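## Task

Same job in the green crate: the slip sheet flat on that crate's floor, the heat sink standing on it fins up. Afterwards let go, hang every tool back in its original slot, and move the arm well away from them. grip50 cannot span the heat sink; a locked tool counts as part of the arm.

## Robot and tools

Robot: a single arm ending in a tool changer, with no built-in gripper. Three tools hang in a stand: grip50 (two fingers, 50 mm max opening), grip85 (two fingers, 85 mm) and cup (suction). grip50 is too narrow for the heat sink, so use grip85 or the cup for it; the cup suits the thin sheet if its whole rim can sit on a smooth flat area away from edges and holes.

Frames: all poses are in the scene frame. Origin is on the table surface beneath the arm base, +z up, +x forward, +y to the left when facing +x. Distances in metres, orientation as a quaternion with w first. The base may be slightly tilted. end_effector_position is always the centre of the changer's flat face. The face's own z axis points out away from the arm. Offsets from that centre in the face frame (mm, x,y,z): grip50 grip point (0, -25, 180); grip85 grip point (0, 0, 173) when closed, 13 mm closer to the face when fully open; cup rim centre (0, 0, 175). Both grippers close along face x.

execute_actions(actions): actions is a list of up to 15 actions, run in sequence. Each action is a list of 1 to 15 rows; each row lasts one control step (1/30 s), and a short list repeats its final row to fill 15 steps. Each row is 15 numbers: x, y, z (absolute target for the changer face, metres, scene frame), qw, qx, qy, qz (absolute target orientation), then lock, grip50_position, grip50_force_limit, grip50_speed, grip85_position, grip85_force_limit, grip85_speed, cup_suction, each of these last eight in [-1, 1]. An empty list just returns state and images. A target more than 0.6 m away from the face's current position along any face axis gets the action refused; if the first action fails this, nothing runs. Every step the commanded pose is clipped to 70 mm and 16 degrees from the measured one, so far targets need several actions. Resend the desired quaternion in every row rather than copying the drifted one reported.

Tool numbers: lock >0 locks, <0 unlocks, 0 keeps the last command (about 1 s to act). Gripper position +1 fully open; -1 closes until blocked (grip50 pads meet near -0.65, grip85 near -0.8). force_limit -1 to +1 maps to about 20 N up to 185 N (grip50) or 235 N (grip85). speed -1 to +1 maps to about 20 to 150 mm/s. cup_suction above 0.01 on, otherwise off and vented; it persists between actions. Gripper commands only work once tool_id shows that tool and its readings are numbers.

move(target, speed, blocking): target is one 15-number row as above (absolute pose plus tool numbers). The face follows a straight path toward it; speed in m/s, 0.002 to 0.5, default 0.25, turning capped at twice that in rad/s. Paths last 0.5 to 10 s. It does not avoid obstacles and can overshoot speed near full extension. blocking=false returns after 0.5 s; then use wait or stop before other motion. The extra move: line reports done, off_target, moving, held or fault, plus limits (paced = pose clipped, held = steps blocked) and distance to target.

wait(seconds): 0 to 10, holds the last command. stop(): brakes a running move. zoom_image(camera, region): camera is cam_head_left, cam_head_right or cam_wrist; region [x0, y0, x1, y1] in pixels, at most 504 by 504. finished_scene(scene): integer of the current scene; final, irreversible.

Results: state line with face pose, Hand target (what the controller is driving toward), tool_id, plate_near, locked, unlocked, in_stand, unlock_refused, gripper object_status (0 moving, 1 blocked while opening, 2 blocked while closing = holding, 3 at target or pads met, also possible for thin items), position_measured in counts (grip50 opening about (250 - counts) x 0.202 mm; grip85 78=60 mm, 130=40 mm, 180=20 mm, 230=closed), cup_suction_measured (1 = strong vacuum, near 0 = no seal) and cup_part_present. A "pose unreachable" line means the clearance check altered the command.

Tool pickup: put the face flat on the tool's plate, within about 1 mm and 1 degree, with face -y toward the fork's open side. When plate_near is 1, send lock +1 and wait for locked = 1. On locking the tool boots (readings n/a), a gripper closes then opens fully. Lift about 20 mm (between 10 and 30), slide at least 110 mm out along face -y, then rise. Return by the reverse path; when in_stand is 1, hold still, lock -1, wait for unlocked = 1. Unlocking is refused anywhere but in the stand. Slots are 180 mm apart; fork arms sit 40 to 70 mm either side along face x, ends 45 mm toward the opening, tops 18 mm below the plate face. The changer is 63 mm wide.

Cup: suction on, seat the whole rim, check vacuum; the cup shrinks up to 12 mm under vacuum. To release, set down, suction off, rise 15 mm. Fast or off-centre loads may tear free.

Avoid: pushing past contact (the arm is stiff), forces of 150 N or joint torque at the limits (waist, shoulder, elbow 152 N m; forearm roll, wrist pitch, wrist roll 38 N m) cause a 10 s stop. Heed MOTOR HOT warnings. Don't drop things or knock anything off the table; loose items may get nudged occasionally. Finish with tools in their starting slots and the arm clear.

Each tool is called after "Emit:" as a command line: name --argument value for each argument, lists and objects as JSON in quotes; but a table of rows of numbers goes row by row, as --pt "numbers of a row", without its own name.

## Session

Emit:
move --target '[0.66,0.0,0.46,0,0.7071,0.7071,0,0,1,0,0,1,0,0,0]'

Scene clock: 1.20 s.
end_effector_position=(+0.6600, +0.0004, +0.4606) locked=0 unlocked=1 plate_near=0 in_stand=0 unlock_refused=0 tool_id=none grip50_position_measured=n/a grip50_object_status=n/a grip85_position_measured=n/a grip85_object_status=n/a cup_suction_measured=n/a cup_part_present=n/a end_effector_quat_wxyz=(+0.000, +0.707, +0.707, +0.000)
Joint positions: [ 0.217  0.608  0.831  0.011 -1.806 -0.206]
Joint velocities: [-0.001  0.001  0.    -0.    -0.001  0.   ]
Hand target: +0.660, +0.000, +0.461; +0.000, +0.707, +0.707, -0.000
Off the commanded pose: 0.001 m, 0 deg.
move: done

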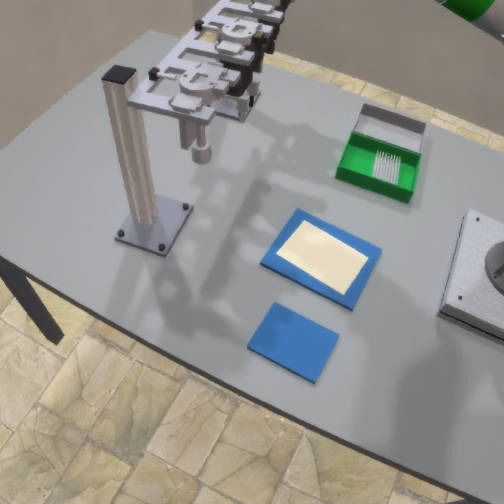

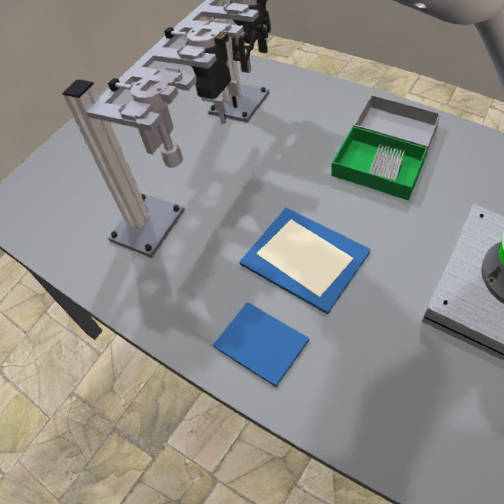

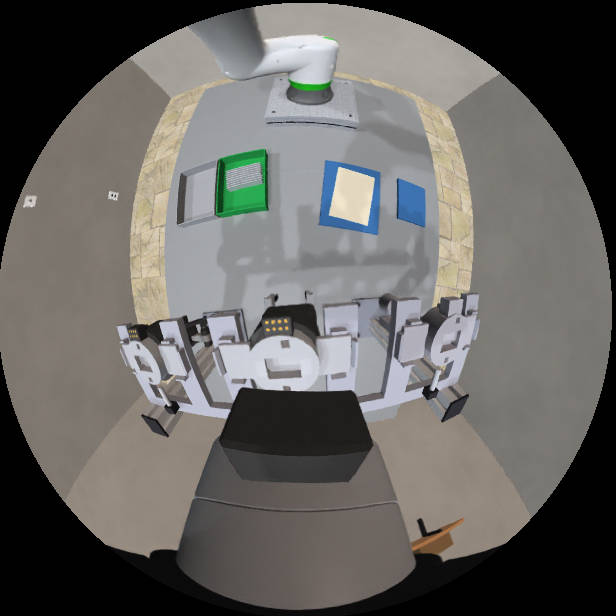

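Emit:
move --target '[0.70,-0.192,0.42,0,0.6626,0.749,0,0,1,0,0,1,0,0,0]' --speed 0.15

Emit:
move --target '[0.70,-0.192,0.42,0,0.6626,0.749,0,0,1,0,0,1,0,0,0]'

Emit:
zoom_image --camera "cam_wrist" --region '[180,240,420,440]'

Scene clock: 10.77 s.
end_effector_position=(+0.7005, -0.1916, +0.4203) locked=0 unlocked=1 plate_near=0 in_stand=0 unlock_refused=0 tool_id=none grip50_position_measured=n/a grip50_object_status=n/a grip85_position_measured=n/a grip85_object_status=n/a cup_suction_measured=n/a cup_part_present=n/a end_effector_quat_wxyz=(+0.000, +0.663, +0.749, -0.000)
Joint positions: [-0.068  0.841  1.123  0.014 -1.862  0.202]
Joint velocities: [-0.001  0.002  0.004  0.    -0.002  0.   ]
Hand target: +0.700, -0.192, +0.420; +0.000, +0.663, +0.749, -0.000
Off the commanded pose: 0.001 m, 0 deg.
move: done

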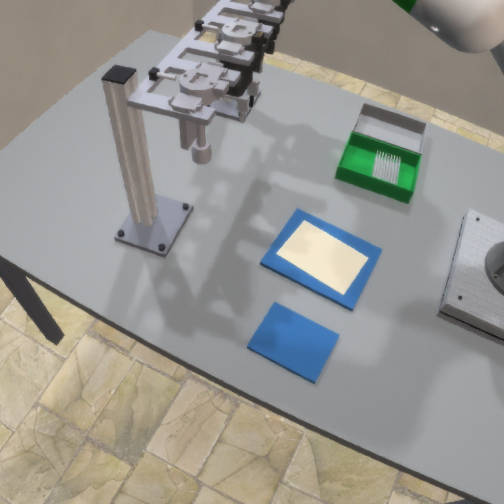

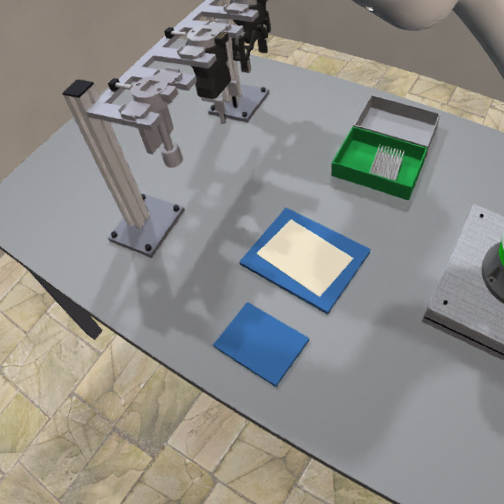

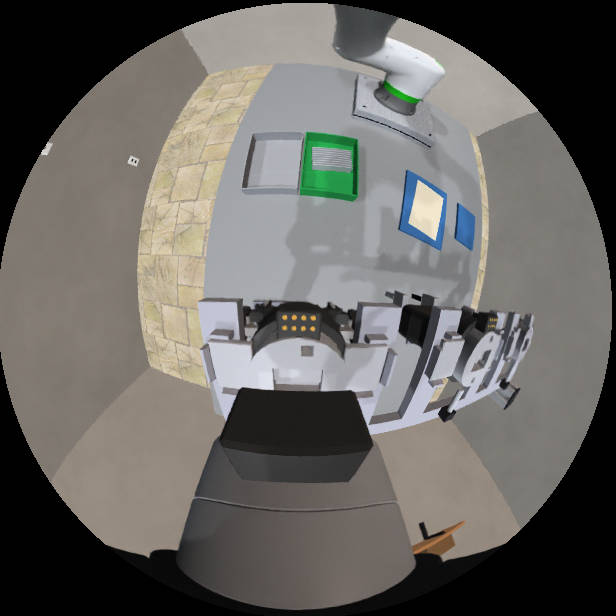

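Scene clock: 11.47 s.
end_effector_position=(+0.7000, -0.1920, +0.4200) locked=0 unlocked=1 plate_near=0 in_stand=0 unlock_refused=0 tool_id=none grip50_position_measured=n/a grip50_object_status=n/a grip85_position_measured=n/a grip85_object_status=n/a cup_suction_measured=n/a cup_part_present=n/a end_effector_quat_wxyz=(-0.000, +0.663, +0.749, -0.000)
Joint positions: [-0.068  0.839  1.119  0.014 -1.859  0.203]
Joint velocities: [-0.003  0.    -0.    -0.001 -0.     0.   ]
Hand target: +0.700, -0.192, +0.420; -0.000, +0.663, +0.749, -0.000
Off the commanded pose: 0.000 m, 0 deg.
move: done

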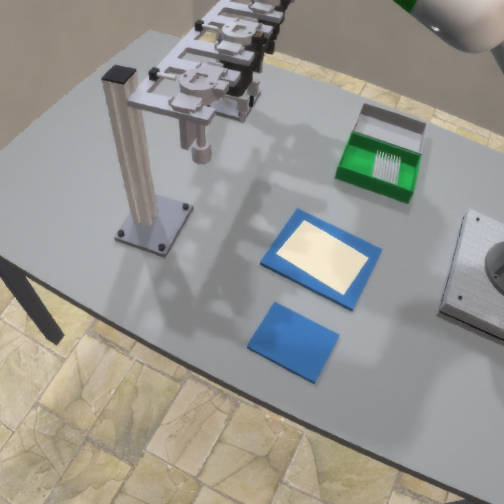

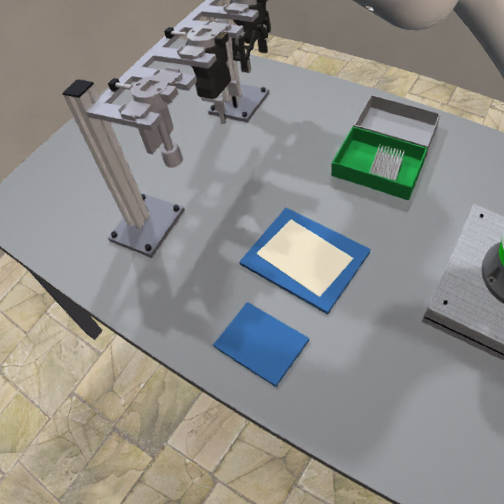

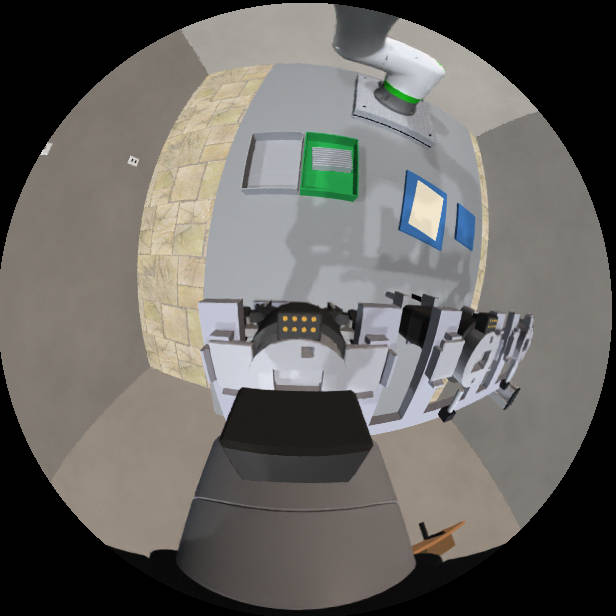

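Region (180, 240, 420, 440) of cam_wrist's 616x616 image, scaled by 2.100, with more detail than that image has.

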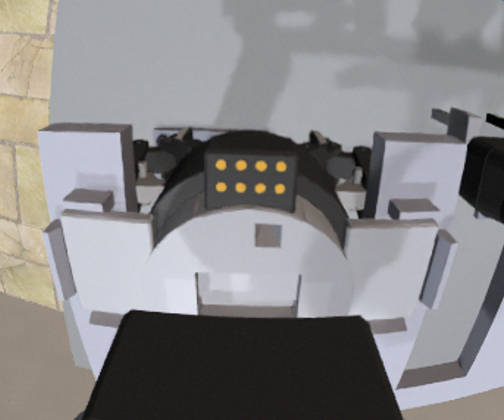

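Emit:
move --target '[0.7017,-0.1918,0.37,0,0.6626,0.749,0,0,1,0,0,1,0,0,0]' --speed 0.05

Emit:
move --target '[0.7017,-0.1918,0.3645,0,0.6626,0.749,0,0,1,0,0,1,0,0,0]' --speed 0.01

Scene clock: 43.43 s.
end_effector_position=(+0.7018, -0.1918, +0.3700) locked=0 unlocked=1 plate_near=0 in_stand=0 unlock_refused=0 tool_id=none grip50_position_measured=n/a grip50_object_status=n/a grip85_position_measured=n/a grip85_object_status=n/a cup_suction_measured=n/a cup_part_present=n/a end_effector_quat_wxyz=(-0.000, +0.663, +0.749, +0.000)
Joint positions: [-0.069  0.796  0.927  0.013 -1.71   0.201]
Joint velocities: [-0.    -0.     0.001 -0.     0.    -0.   ]
Hand target: +0.702, -0.192, +0.370; +0.000, +0.663, +0.749, -0.000
Off the commanded pose: 0.000 m, 0 deg.
move: done

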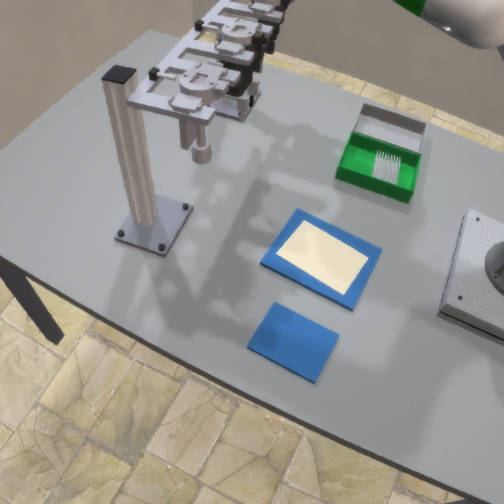

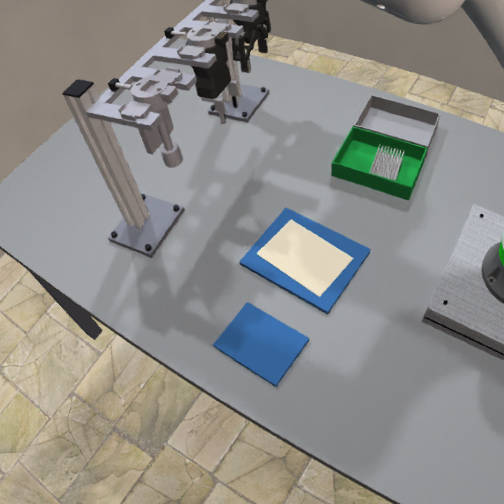

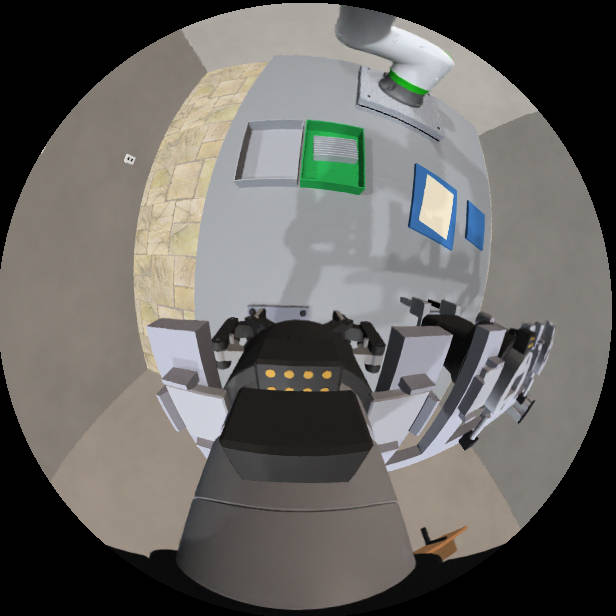

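Scene clock: 44.20 s.
end_effector_position=(+0.7017, -0.1918, +0.3645) locked=0 unlocked=1 plate_near=0 in_stand=1 unlock_refused=0 tool_id=none grip50_position_measured=n/a grip50_object_status=n/a grip85_position_measured=n/a grip85_object_status=n/a cup_suction_measured=n/a cup_part_present=n/a end_effector_quat_wxyz=(-0.000, +0.663, +0.749, +0.000)
Joint positions: [-0.069  0.793  0.909  0.013 -1.695  0.201]
Joint velocities: [-0.     0.    -0.002  0.     0.     0.   ]
Hand target: +0.702, -0.192, +0.364; +0.000, +0.663, +0.749, -0.000
Off the commanded pose: 0.000 m, 0 deg.
move: done

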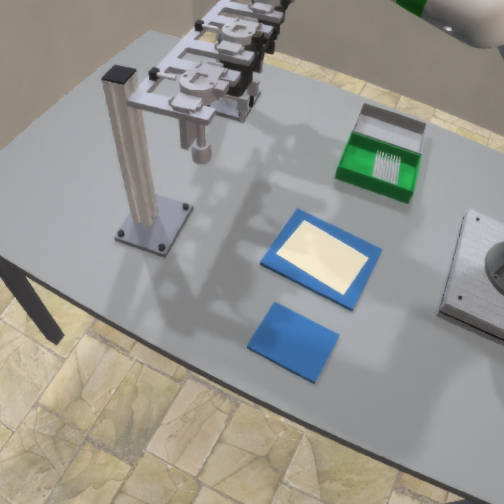

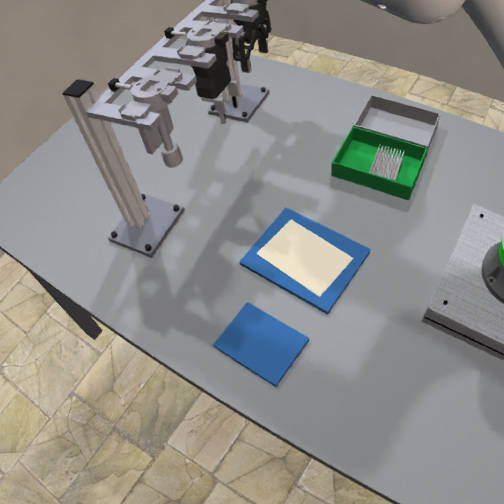

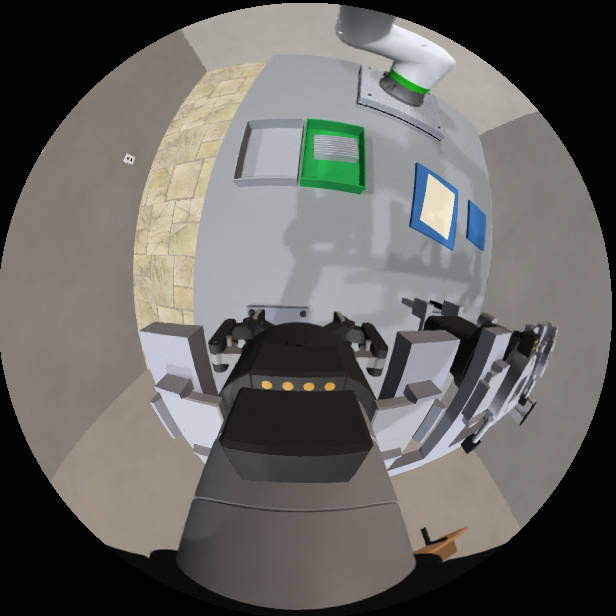

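Emit:
move --target '[0.7017,-0.1918,0.363,0,0.6626,0.749,0,0,1,0,0,1,0,0,0]' --speed 0.004

Scene clock: 49.80 s.
end_effector_position=(+0.7017, -0.1918, +0.3632) locked=0 unlocked=1 plate_near=1 in_stand=1 unlock_refused=0 tool_id=none grip50_position_measured=n/a grip50_object_status=n/a grip85_position_measured=n/a grip85_object_status=n/a cup_suction_measured=n/a cup_part_present=n/a end_effector_quat_wxyz=(+0.000, +0.663, +0.749, +0.000)
Joint positions: [-0.069  0.792  0.904  0.013 -1.691  0.201]
Joint velocities: [-0.001  0.     0.001  0.001  0.     0.   ]
Hand target: +0.702, -0.192, +0.363; +0.000, +0.663, +0.749, -0.000
Off the commanded pose: 0.000 m, 0 deg.
move: done

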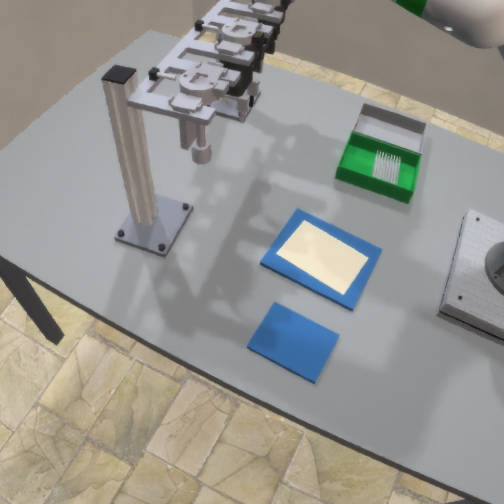

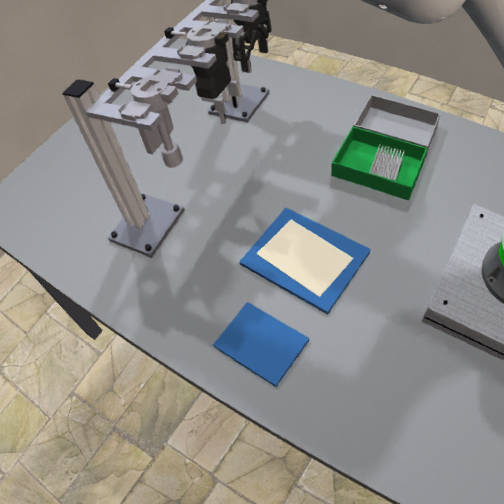

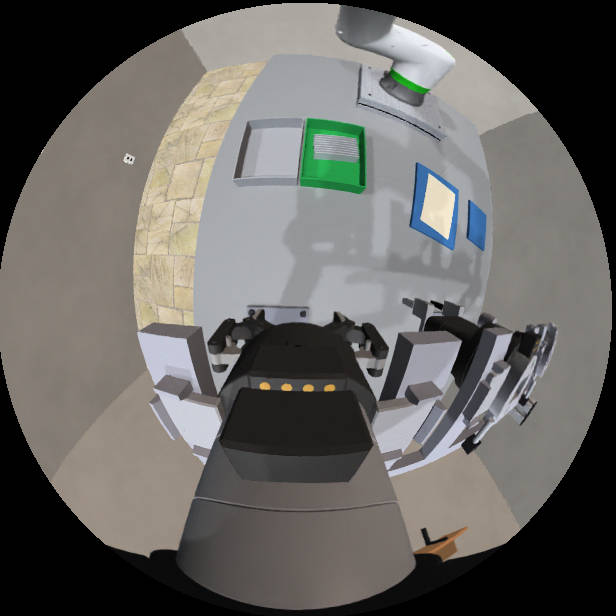

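Emit:
execute_actions --actions '[[[0.7017,-0.1918,0.3632,0,0.6626,0.749,0,1,1,0,0,1,0,0,0]],[[0.7017,-0.1918,0.3632,0,0.6626,0.749,0,1,1,0,0,1,0,0,0]],[[0.7017,-0.1918,0.3632,0,0.6626,0.749,0,1,1,0,0,1,0,0,0]]]'

Emit:
move --target '[0.7017,-0.1918,0.383,0,0.6626,0.749,0,0,1,0,0,1,0,0,0]' --speed 0.05

Emit:
move --target '[0.5628,-0.2089,0.383,0,0.6626,0.749,0,0,1,0,0,1,0,0,0]' --speed 0.12

Emit:
move --target '[0.35,-0.17,0.27,0,0.998,0.061,0,0,1,0,0,1,0,0,0]'

Scene clock: 60.50 s.
end_effector_position=(+0.7017, -0.1918, +0.3632) locked=1 unlocked=0 plate_near=1 in_stand=1 unlock_refused=0 tool_id=grip85 grip50_position_measured=n/a grip50_object_status=n/a grip85_position_measured=n/a grip85_object_status=n/a cup_suction_measured=n/a cup_part_present=n/a end_effector_quat_wxyz=(+0.000, +0.663, +0.749, +0.000)
Joint positions: [-0.069  0.792  0.904  0.013 -1.692  0.201]
Joint velocities: [ 0.001 -0.     0.     0.001  0.     0.   ]
Hand target: +0.702, -0.192, +0.363; -0.000, +0.663, +0.749, -0.000
Off the commanded pose: 0.000 m, 0 deg.

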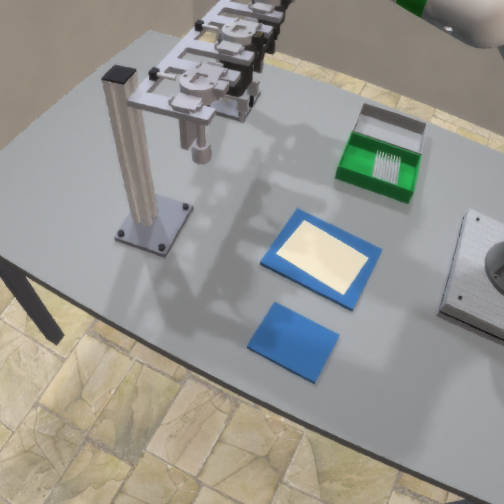

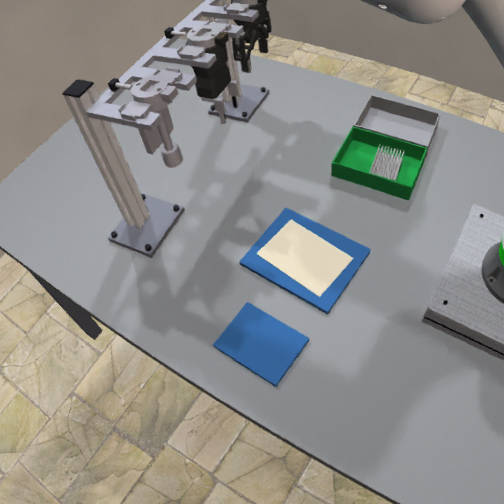

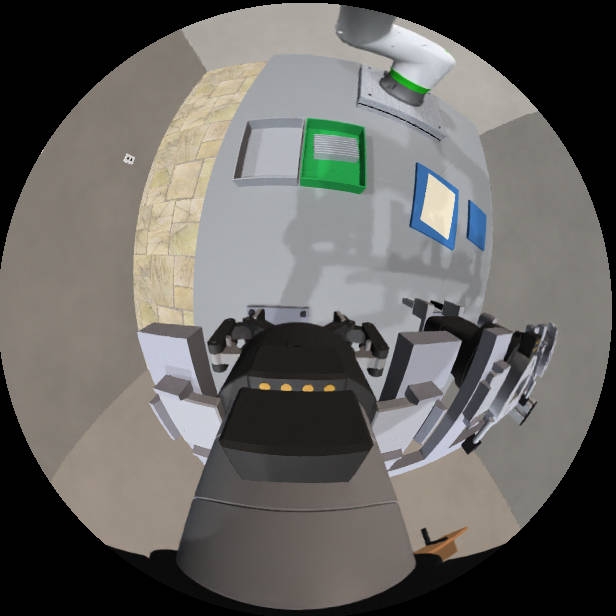

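Scene clock: 61.23 s.
end_effector_position=(+0.7016, -0.1919, +0.3830) locked=1 unlocked=0 plate_near=1 in_stand=0 unlock_refused=0 tool_id=grip85 grip50_position_measured=n/a grip50_object_status=n/a grip85_position_measured=n/a grip85_object_status=n/a cup_suction_measured=n/a cup_part_present=n/a end_effector_quat_wxyz=(+0.000, +0.663, +0.749, -0.000)
Joint positions: [-0.069  0.804  0.971  0.014 -1.746  0.202]
Joint velocities: [ 0.001  0.001  0.     0.    -0.001  0.   ]
Hand target: +0.702, -0.192, +0.383; -0.000, +0.663, +0.749, +0.000
Off the commanded pose: 0.000 m, 0 deg.
move: done

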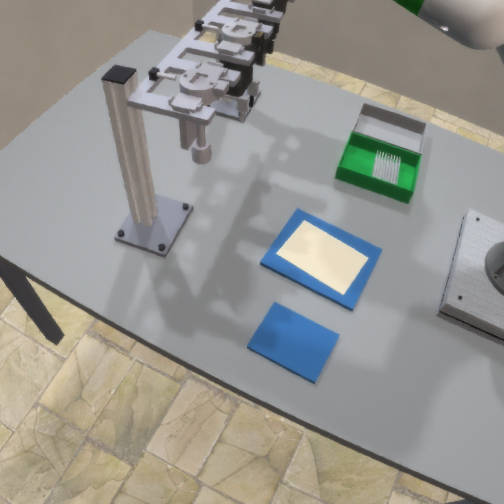

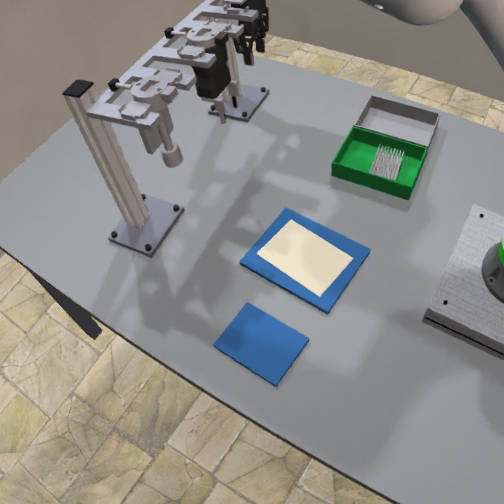

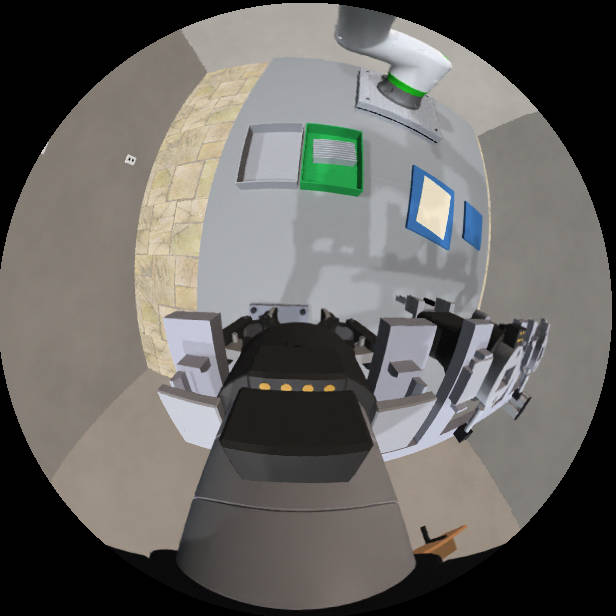

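Scene clock: 62.77 s.
end_effector_position=(+0.5628, -0.2091, +0.3826) locked=1 unlocked=0 plate_near=1 in_stand=0 unlock_refused=0 tool_id=grip85 grip50_position_measured=n/a grip50_object_status=n/a grip85_position_measured=n/a grip85_object_status=n/a cup_suction_measured=n/a cup_part_present=n/a end_effector_quat_wxyz=(-0.000, +0.663, +0.749, -0.000)
Joint positions: [-0.116  0.399  0.35   0.014 -1.53   0.247]
Joint velocities: [-0.001 -0.001  0.001  0.     0.     0.   ]
Hand target: +0.563, -0.209, +0.383; +0.000, +0.663, +0.749, -0.000
Off the commanded pose: 0.000 m, 0 deg.
move: done

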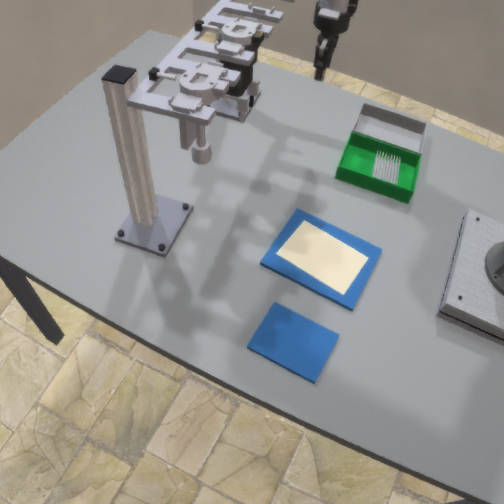

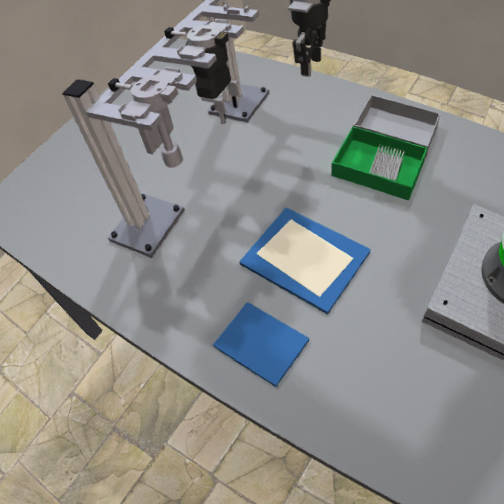

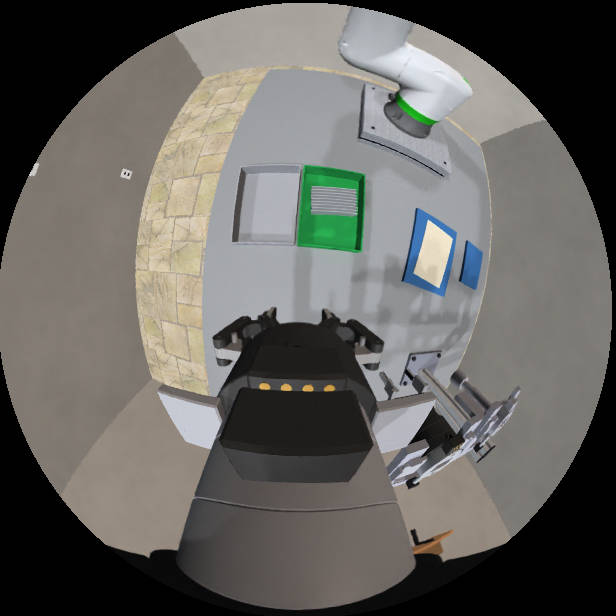

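Scene clock: 66.30 s.
end_effector_position=(+0.3502, -0.1704, +0.2694) locked=1 unlocked=0 plate_near=1 in_stand=0 unlock_refused=0 tool_id=grip85 grip50_position_measured=n/a grip50_object_status=n/a grip85_position_measured=3 grip85_object_status=3 cup_suction_measured=n/a cup_part_present=n/a end_effector_quat_wxyz=(-0.000, +0.998, +0.061, +0.000)
Joint positions: [-0.089 -0.073 -0.463  0.014 -1.189 -1.357]
Joint velocities: [-0.001 -0.    -0.001  0.    -0.    -0.001]
Hand target: +0.350, -0.170, +0.269; -0.000, +0.998, +0.061, +0.000
Off the commanded pose: 0.001 m, 0 deg.
move: done

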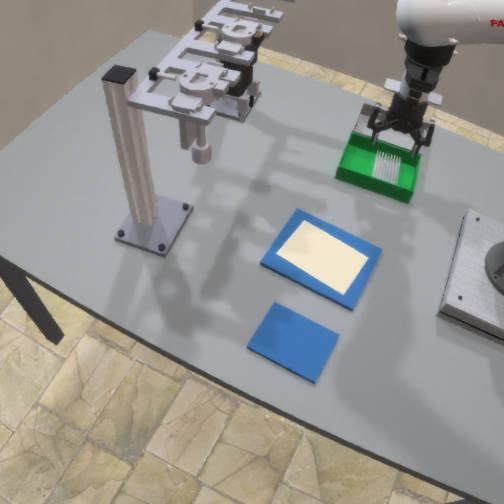

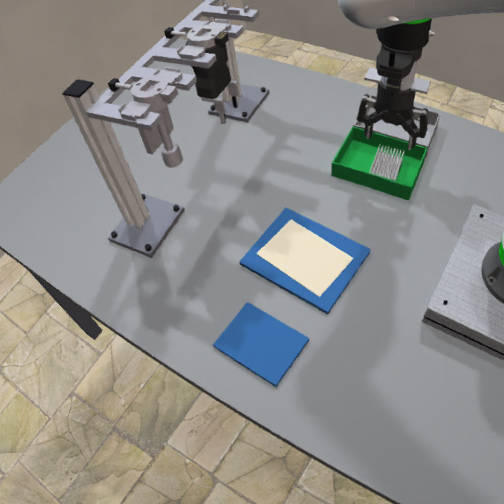

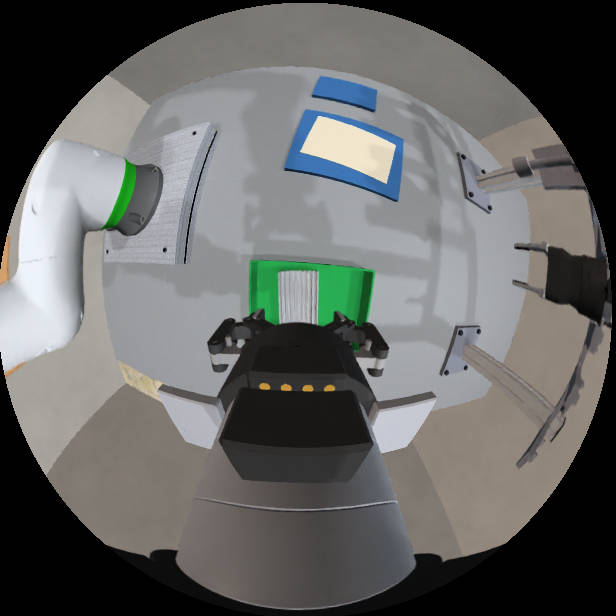

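Well centred already.

Emit:
move --target '[0.349,-0.17,0.22,0,0.998,0.061,0,0,1,0,0,1,0,0,0]' --speed 0.08

Emit:
zoom_image --camera "cam_wrist" --region '[200,230,400,380]'

Scene clock: 74.00 s.
end_effector_position=(+0.3491, -0.1700, +0.2200) locked=1 unlocked=0 plate_near=1 in_stand=0 unlock_refused=0 tool_id=grip85 grip50_position_measured=n/a grip50_object_status=n/a grip85_position_measured=3 grip85_object_status=3 cup_suction_measured=n/a cup_part_present=n/a end_effector_quat_wxyz=(+0.000, +0.998, +0.061, +0.000)
Joint positions: [-0.089 -0.016 -0.537  0.015 -1.059 -1.359]
Joint velocities: [ 0. -0.  0.  0.  0. -0.]
Hand target: +0.349, -0.170, +0.220; -0.000, +0.998, +0.061, +0.000
Off the commanded pose: 0.000 m, 0 deg.
move: done

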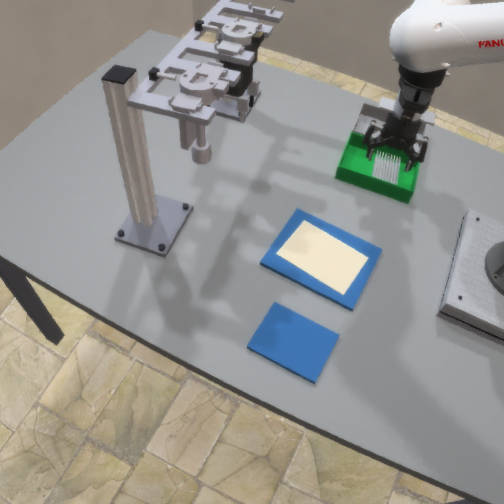

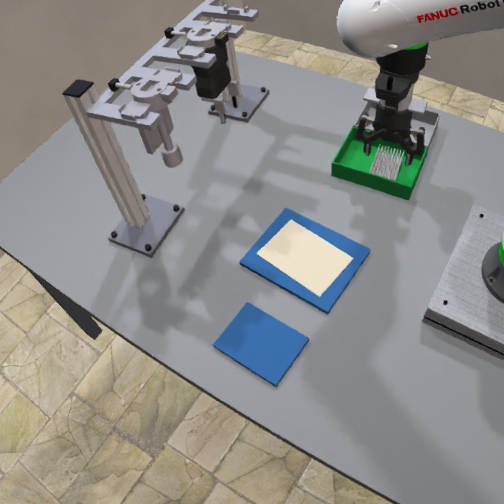

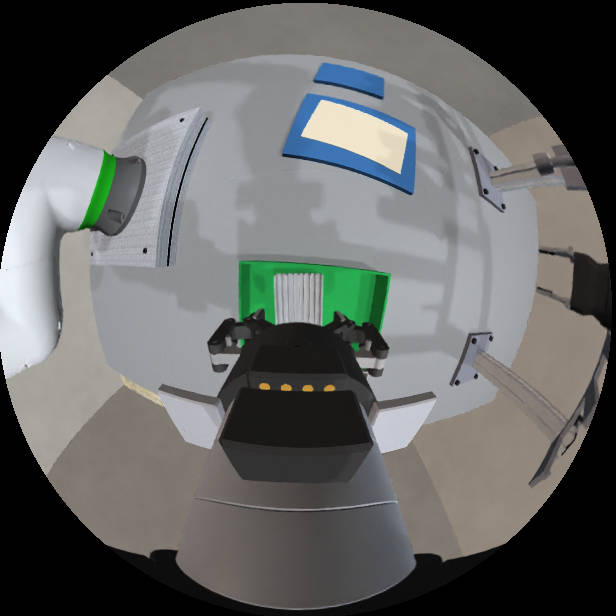

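Region (200, 230, 400, 380) of cam_wrist's 616x616 image, scaled by 2.520, with more detail than that image has; it fills the top 378 rows of this view, and the rest is white.

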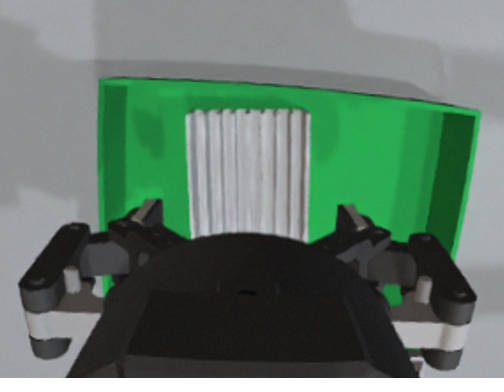

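Emit:
move --target '[0.348,-0.164,0.199,0,0.997,0.078,0,0,1,0,0,0.75,-0.4,-0.6,0]' --speed 0.03

Emit:
move --target '[0.348,-0.164,0.199,0,0.997,0.078,0,0,1,0,0,-1,-0.4,-0.6,0]' --speed 0.03

Scene clock: 90.93 s.
end_effector_position=(+0.3480, -0.1640, +0.1990) locked=1 unlocked=0 plate_near=1 in_stand=0 unlock_refused=0 tool_id=grip85 grip50_position_measured=n/a grip50_object_status=n/a grip85_position_measured=35 grip85_object_status=3 cup_suction_measured=n/a cup_part_present=n/a end_effector_quat_wxyz=(-0.000, +0.997, +0.078, +0.000)
Joint positions: [-0.074  0.006 -0.573  0.016 -1.001 -1.341]
Joint velocities: [ 0.001  0.    -0.     0.     0.    -0.   ]
Hand target: +0.348, -0.164, +0.199; -0.000, +0.997, +0.078, +0.000
Off the commanded pose: 0.000 m, 0 deg.
move: done

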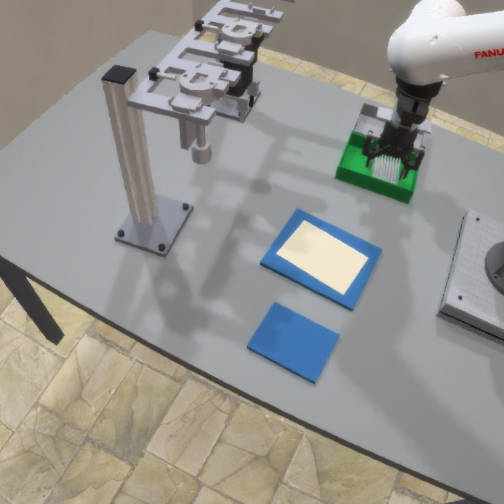

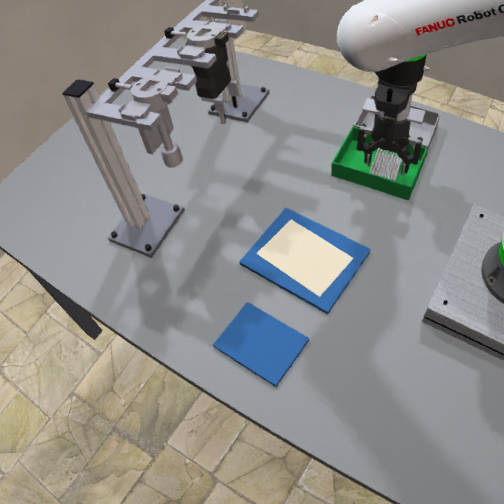

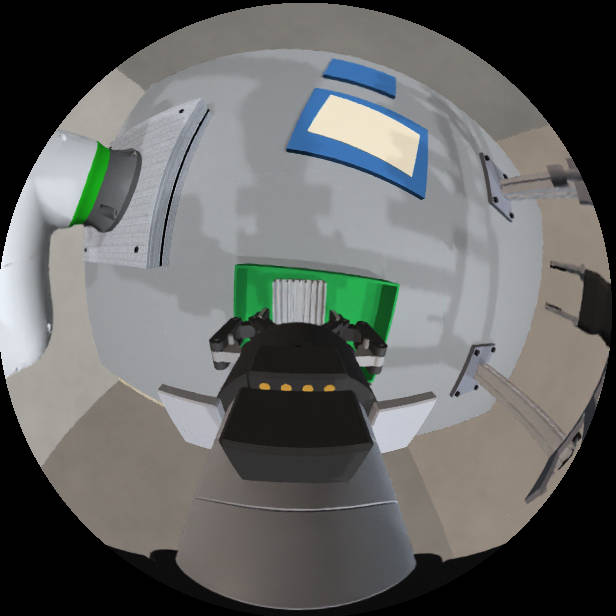

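Scene clock: 91.63 s.
end_effector_position=(+0.3480, -0.1640, +0.1990) locked=1 unlocked=0 plate_near=1 in_stand=0 unlock_refused=0 tool_id=grip85 grip50_position_measured=n/a grip50_object_status=n/a grip85_position_measured=80 grip85_object_status=2 cup_suction_measured=n/a cup_part_present=n/a end_effector_quat_wxyz=(+0.000, +0.997, +0.078, -0.000)
Joint positions: [-0.074  0.005 -0.573  0.016 -1.001 -1.341]
Joint velocities: [ 0.001 -0.     0.001  0.    -0.    -0.   ]
Hand target: +0.348, -0.164, +0.199; +0.000, +0.997, +0.078, -0.000
Off the commanded pose: 0.000 m, 0 deg.
move: done

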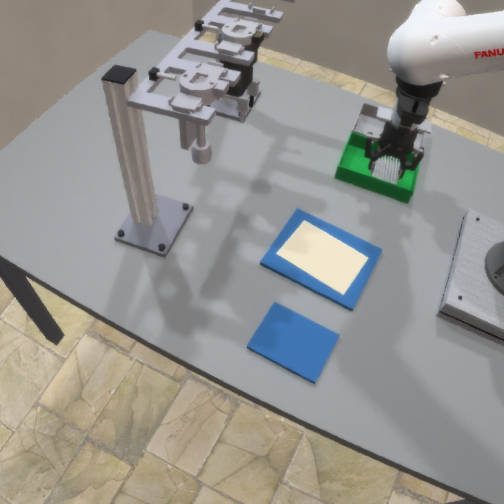

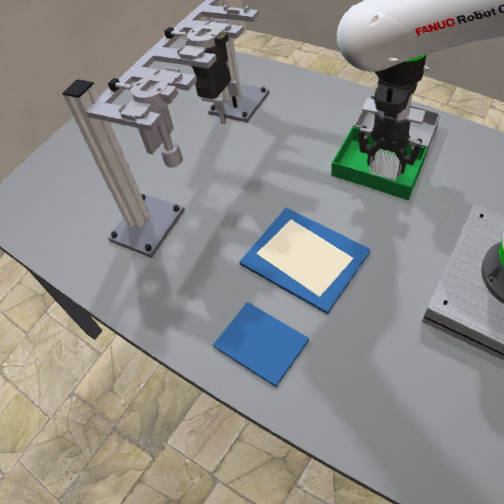

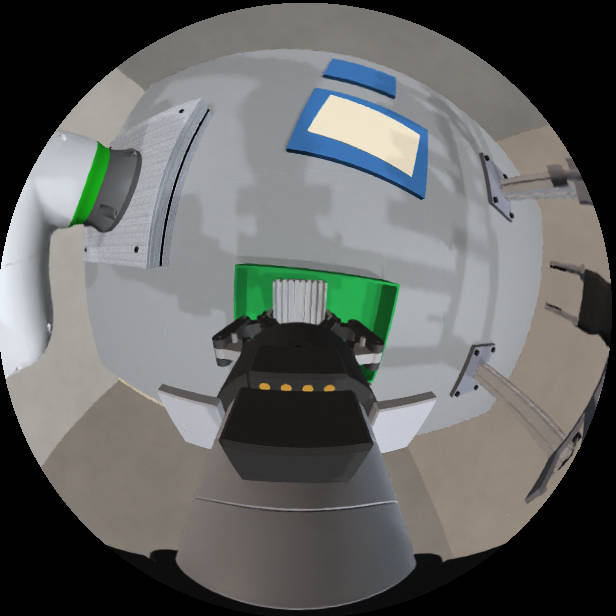

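Emit:
move --target '[0.348,-0.164,0.27,0,0.997,0.078,0,0,1,0,0,-1,-0.4,-0.6,0]' --speed 0.1

Emit:
move --target '[0.33,-0.02,0.27,0,0.9994,0.035,0,0,1,0,0,-1,-0.4,-0.6,0]' --speed 0.15

Emit:
move --target '[0.33,-0.02,0.205,0,0.9994,0.035,0,0,1,0,0,-1,-0.4,-0.6,0]' --speed 0.08

Scene clock: 102.70 s.
end_effector_position=(+0.3478, -0.1640, +0.2699) locked=1 unlocked=0 plate_near=1 in_stand=0 unlock_refused=0 tool_id=grip85 grip50_position_measured=n/a grip50_object_status=n/a grip85_position_measured=80 grip85_object_status=2 cup_suction_measured=n/a cup_part_present=n/a end_effector_quat_wxyz=(-0.000, +0.997, +0.078, -0.000)
Joint positions: [-0.071 -0.086 -0.474  0.014 -1.192 -1.34 ]
Joint velocities: [ 0.    -0.    -0.001  0.    -0.    -0.   ]
Hand target: +0.348, -0.164, +0.270; +0.000, +0.997, +0.078, -0.000
Off the commanded pose: 0.000 m, 0 deg.
move: done

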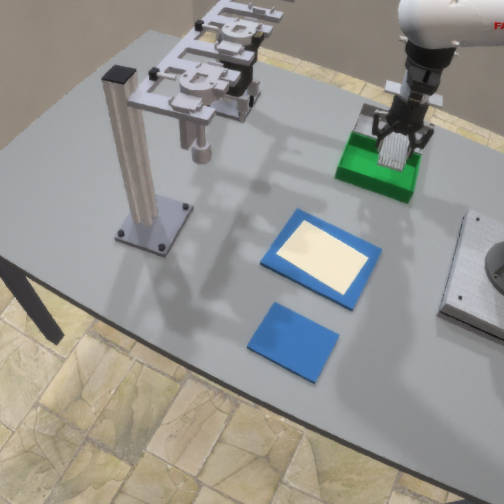

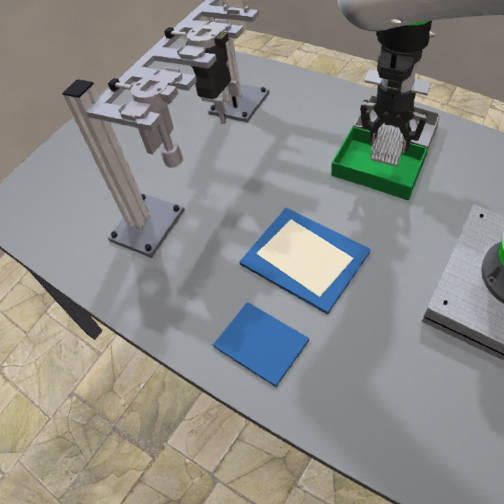

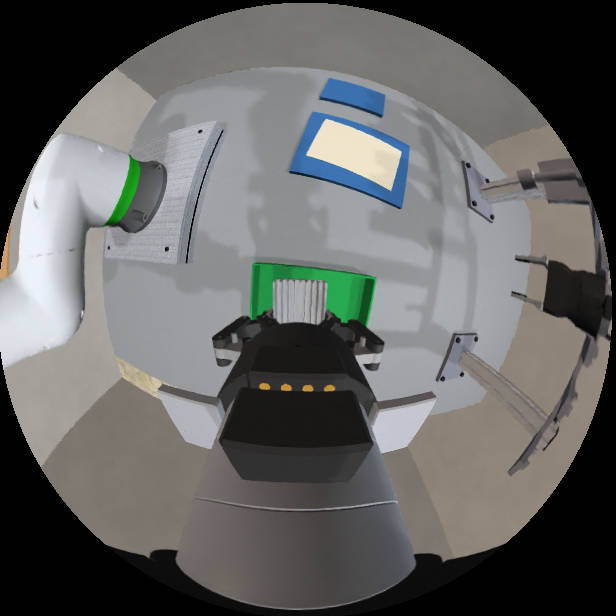

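Scene clock: 104.07 s.
end_effector_position=(+0.3298, -0.0203, +0.2698) locked=1 unlocked=0 plate_near=1 in_stand=0 unlock_refused=0 tool_id=grip85 grip50_position_measured=n/a grip50_object_status=n/a grip85_position_measured=80 grip85_object_status=2 cup_suction_measured=n/a cup_part_present=n/a end_effector_quat_wxyz=(-0.000, +0.999, +0.035, -0.000)
Joint positions: [ 0.363 -0.231 -0.598  0.008 -1.217 -1.858]
Joint velocities: [ 0.001 -0.     0.001 -0.    -0.    -0.001]
Hand target: +0.330, -0.020, +0.270; -0.000, +0.999, +0.035, +0.000
Off the commanded pose: 0.000 m, 0 deg.
move: done

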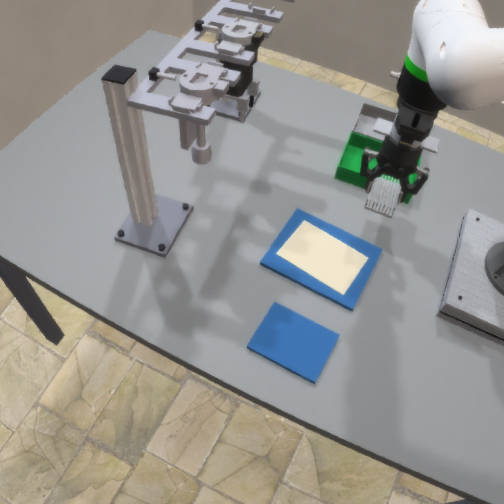

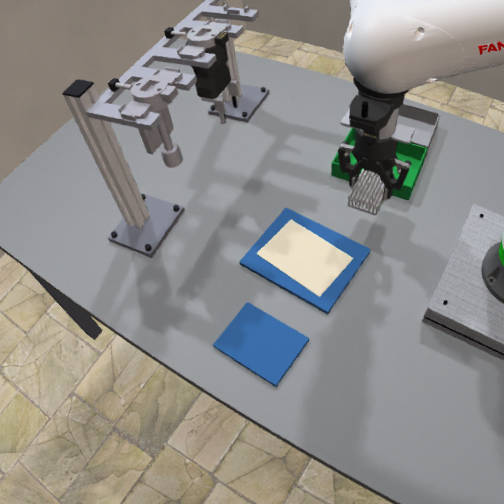

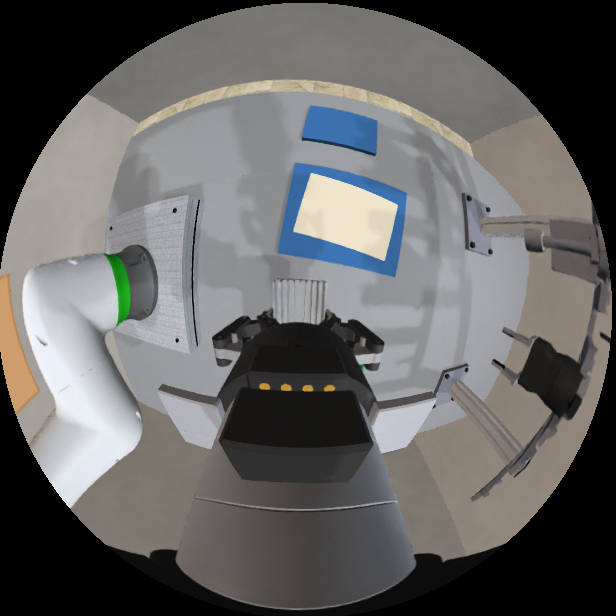

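Scene clock: 105.20 s.
end_effector_position=(+0.3301, -0.0199, +0.2051) locked=1 unlocked=0 plate_near=1 in_stand=0 unlock_refused=0 tool_id=grip85 grip50_position_measured=n/a grip50_object_status=n/a grip85_position_measured=80 grip85_object_status=2 cup_suction_measured=n/a cup_part_present=n/a end_effector_quat_wxyz=(-0.000, +0.999, +0.035, +0.000)
Joint positions: [ 0.362 -0.144 -0.697  0.01  -1.032 -1.86 ]
Joint velocities: [ 0.001  0.    -0.001  0.     0.     0.   ]
Hand target: +0.330, -0.020, +0.205; -0.000, +0.999, +0.035, -0.000
Off the commanded pose: 0.000 m, 0 deg.
move: done

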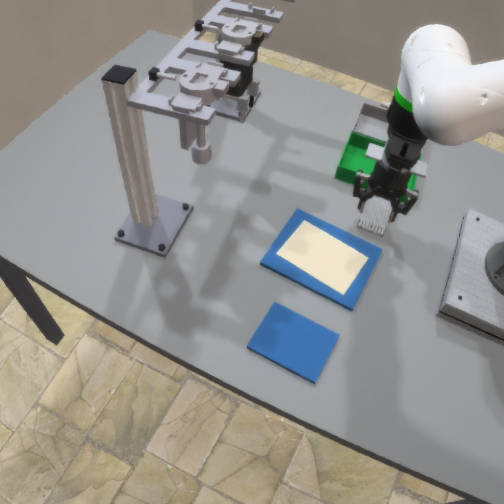

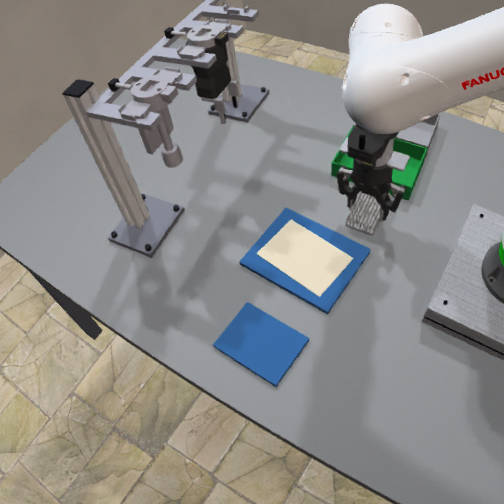

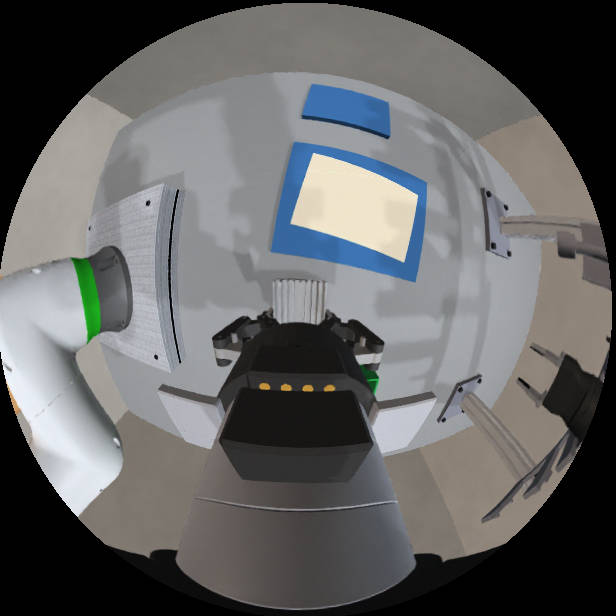

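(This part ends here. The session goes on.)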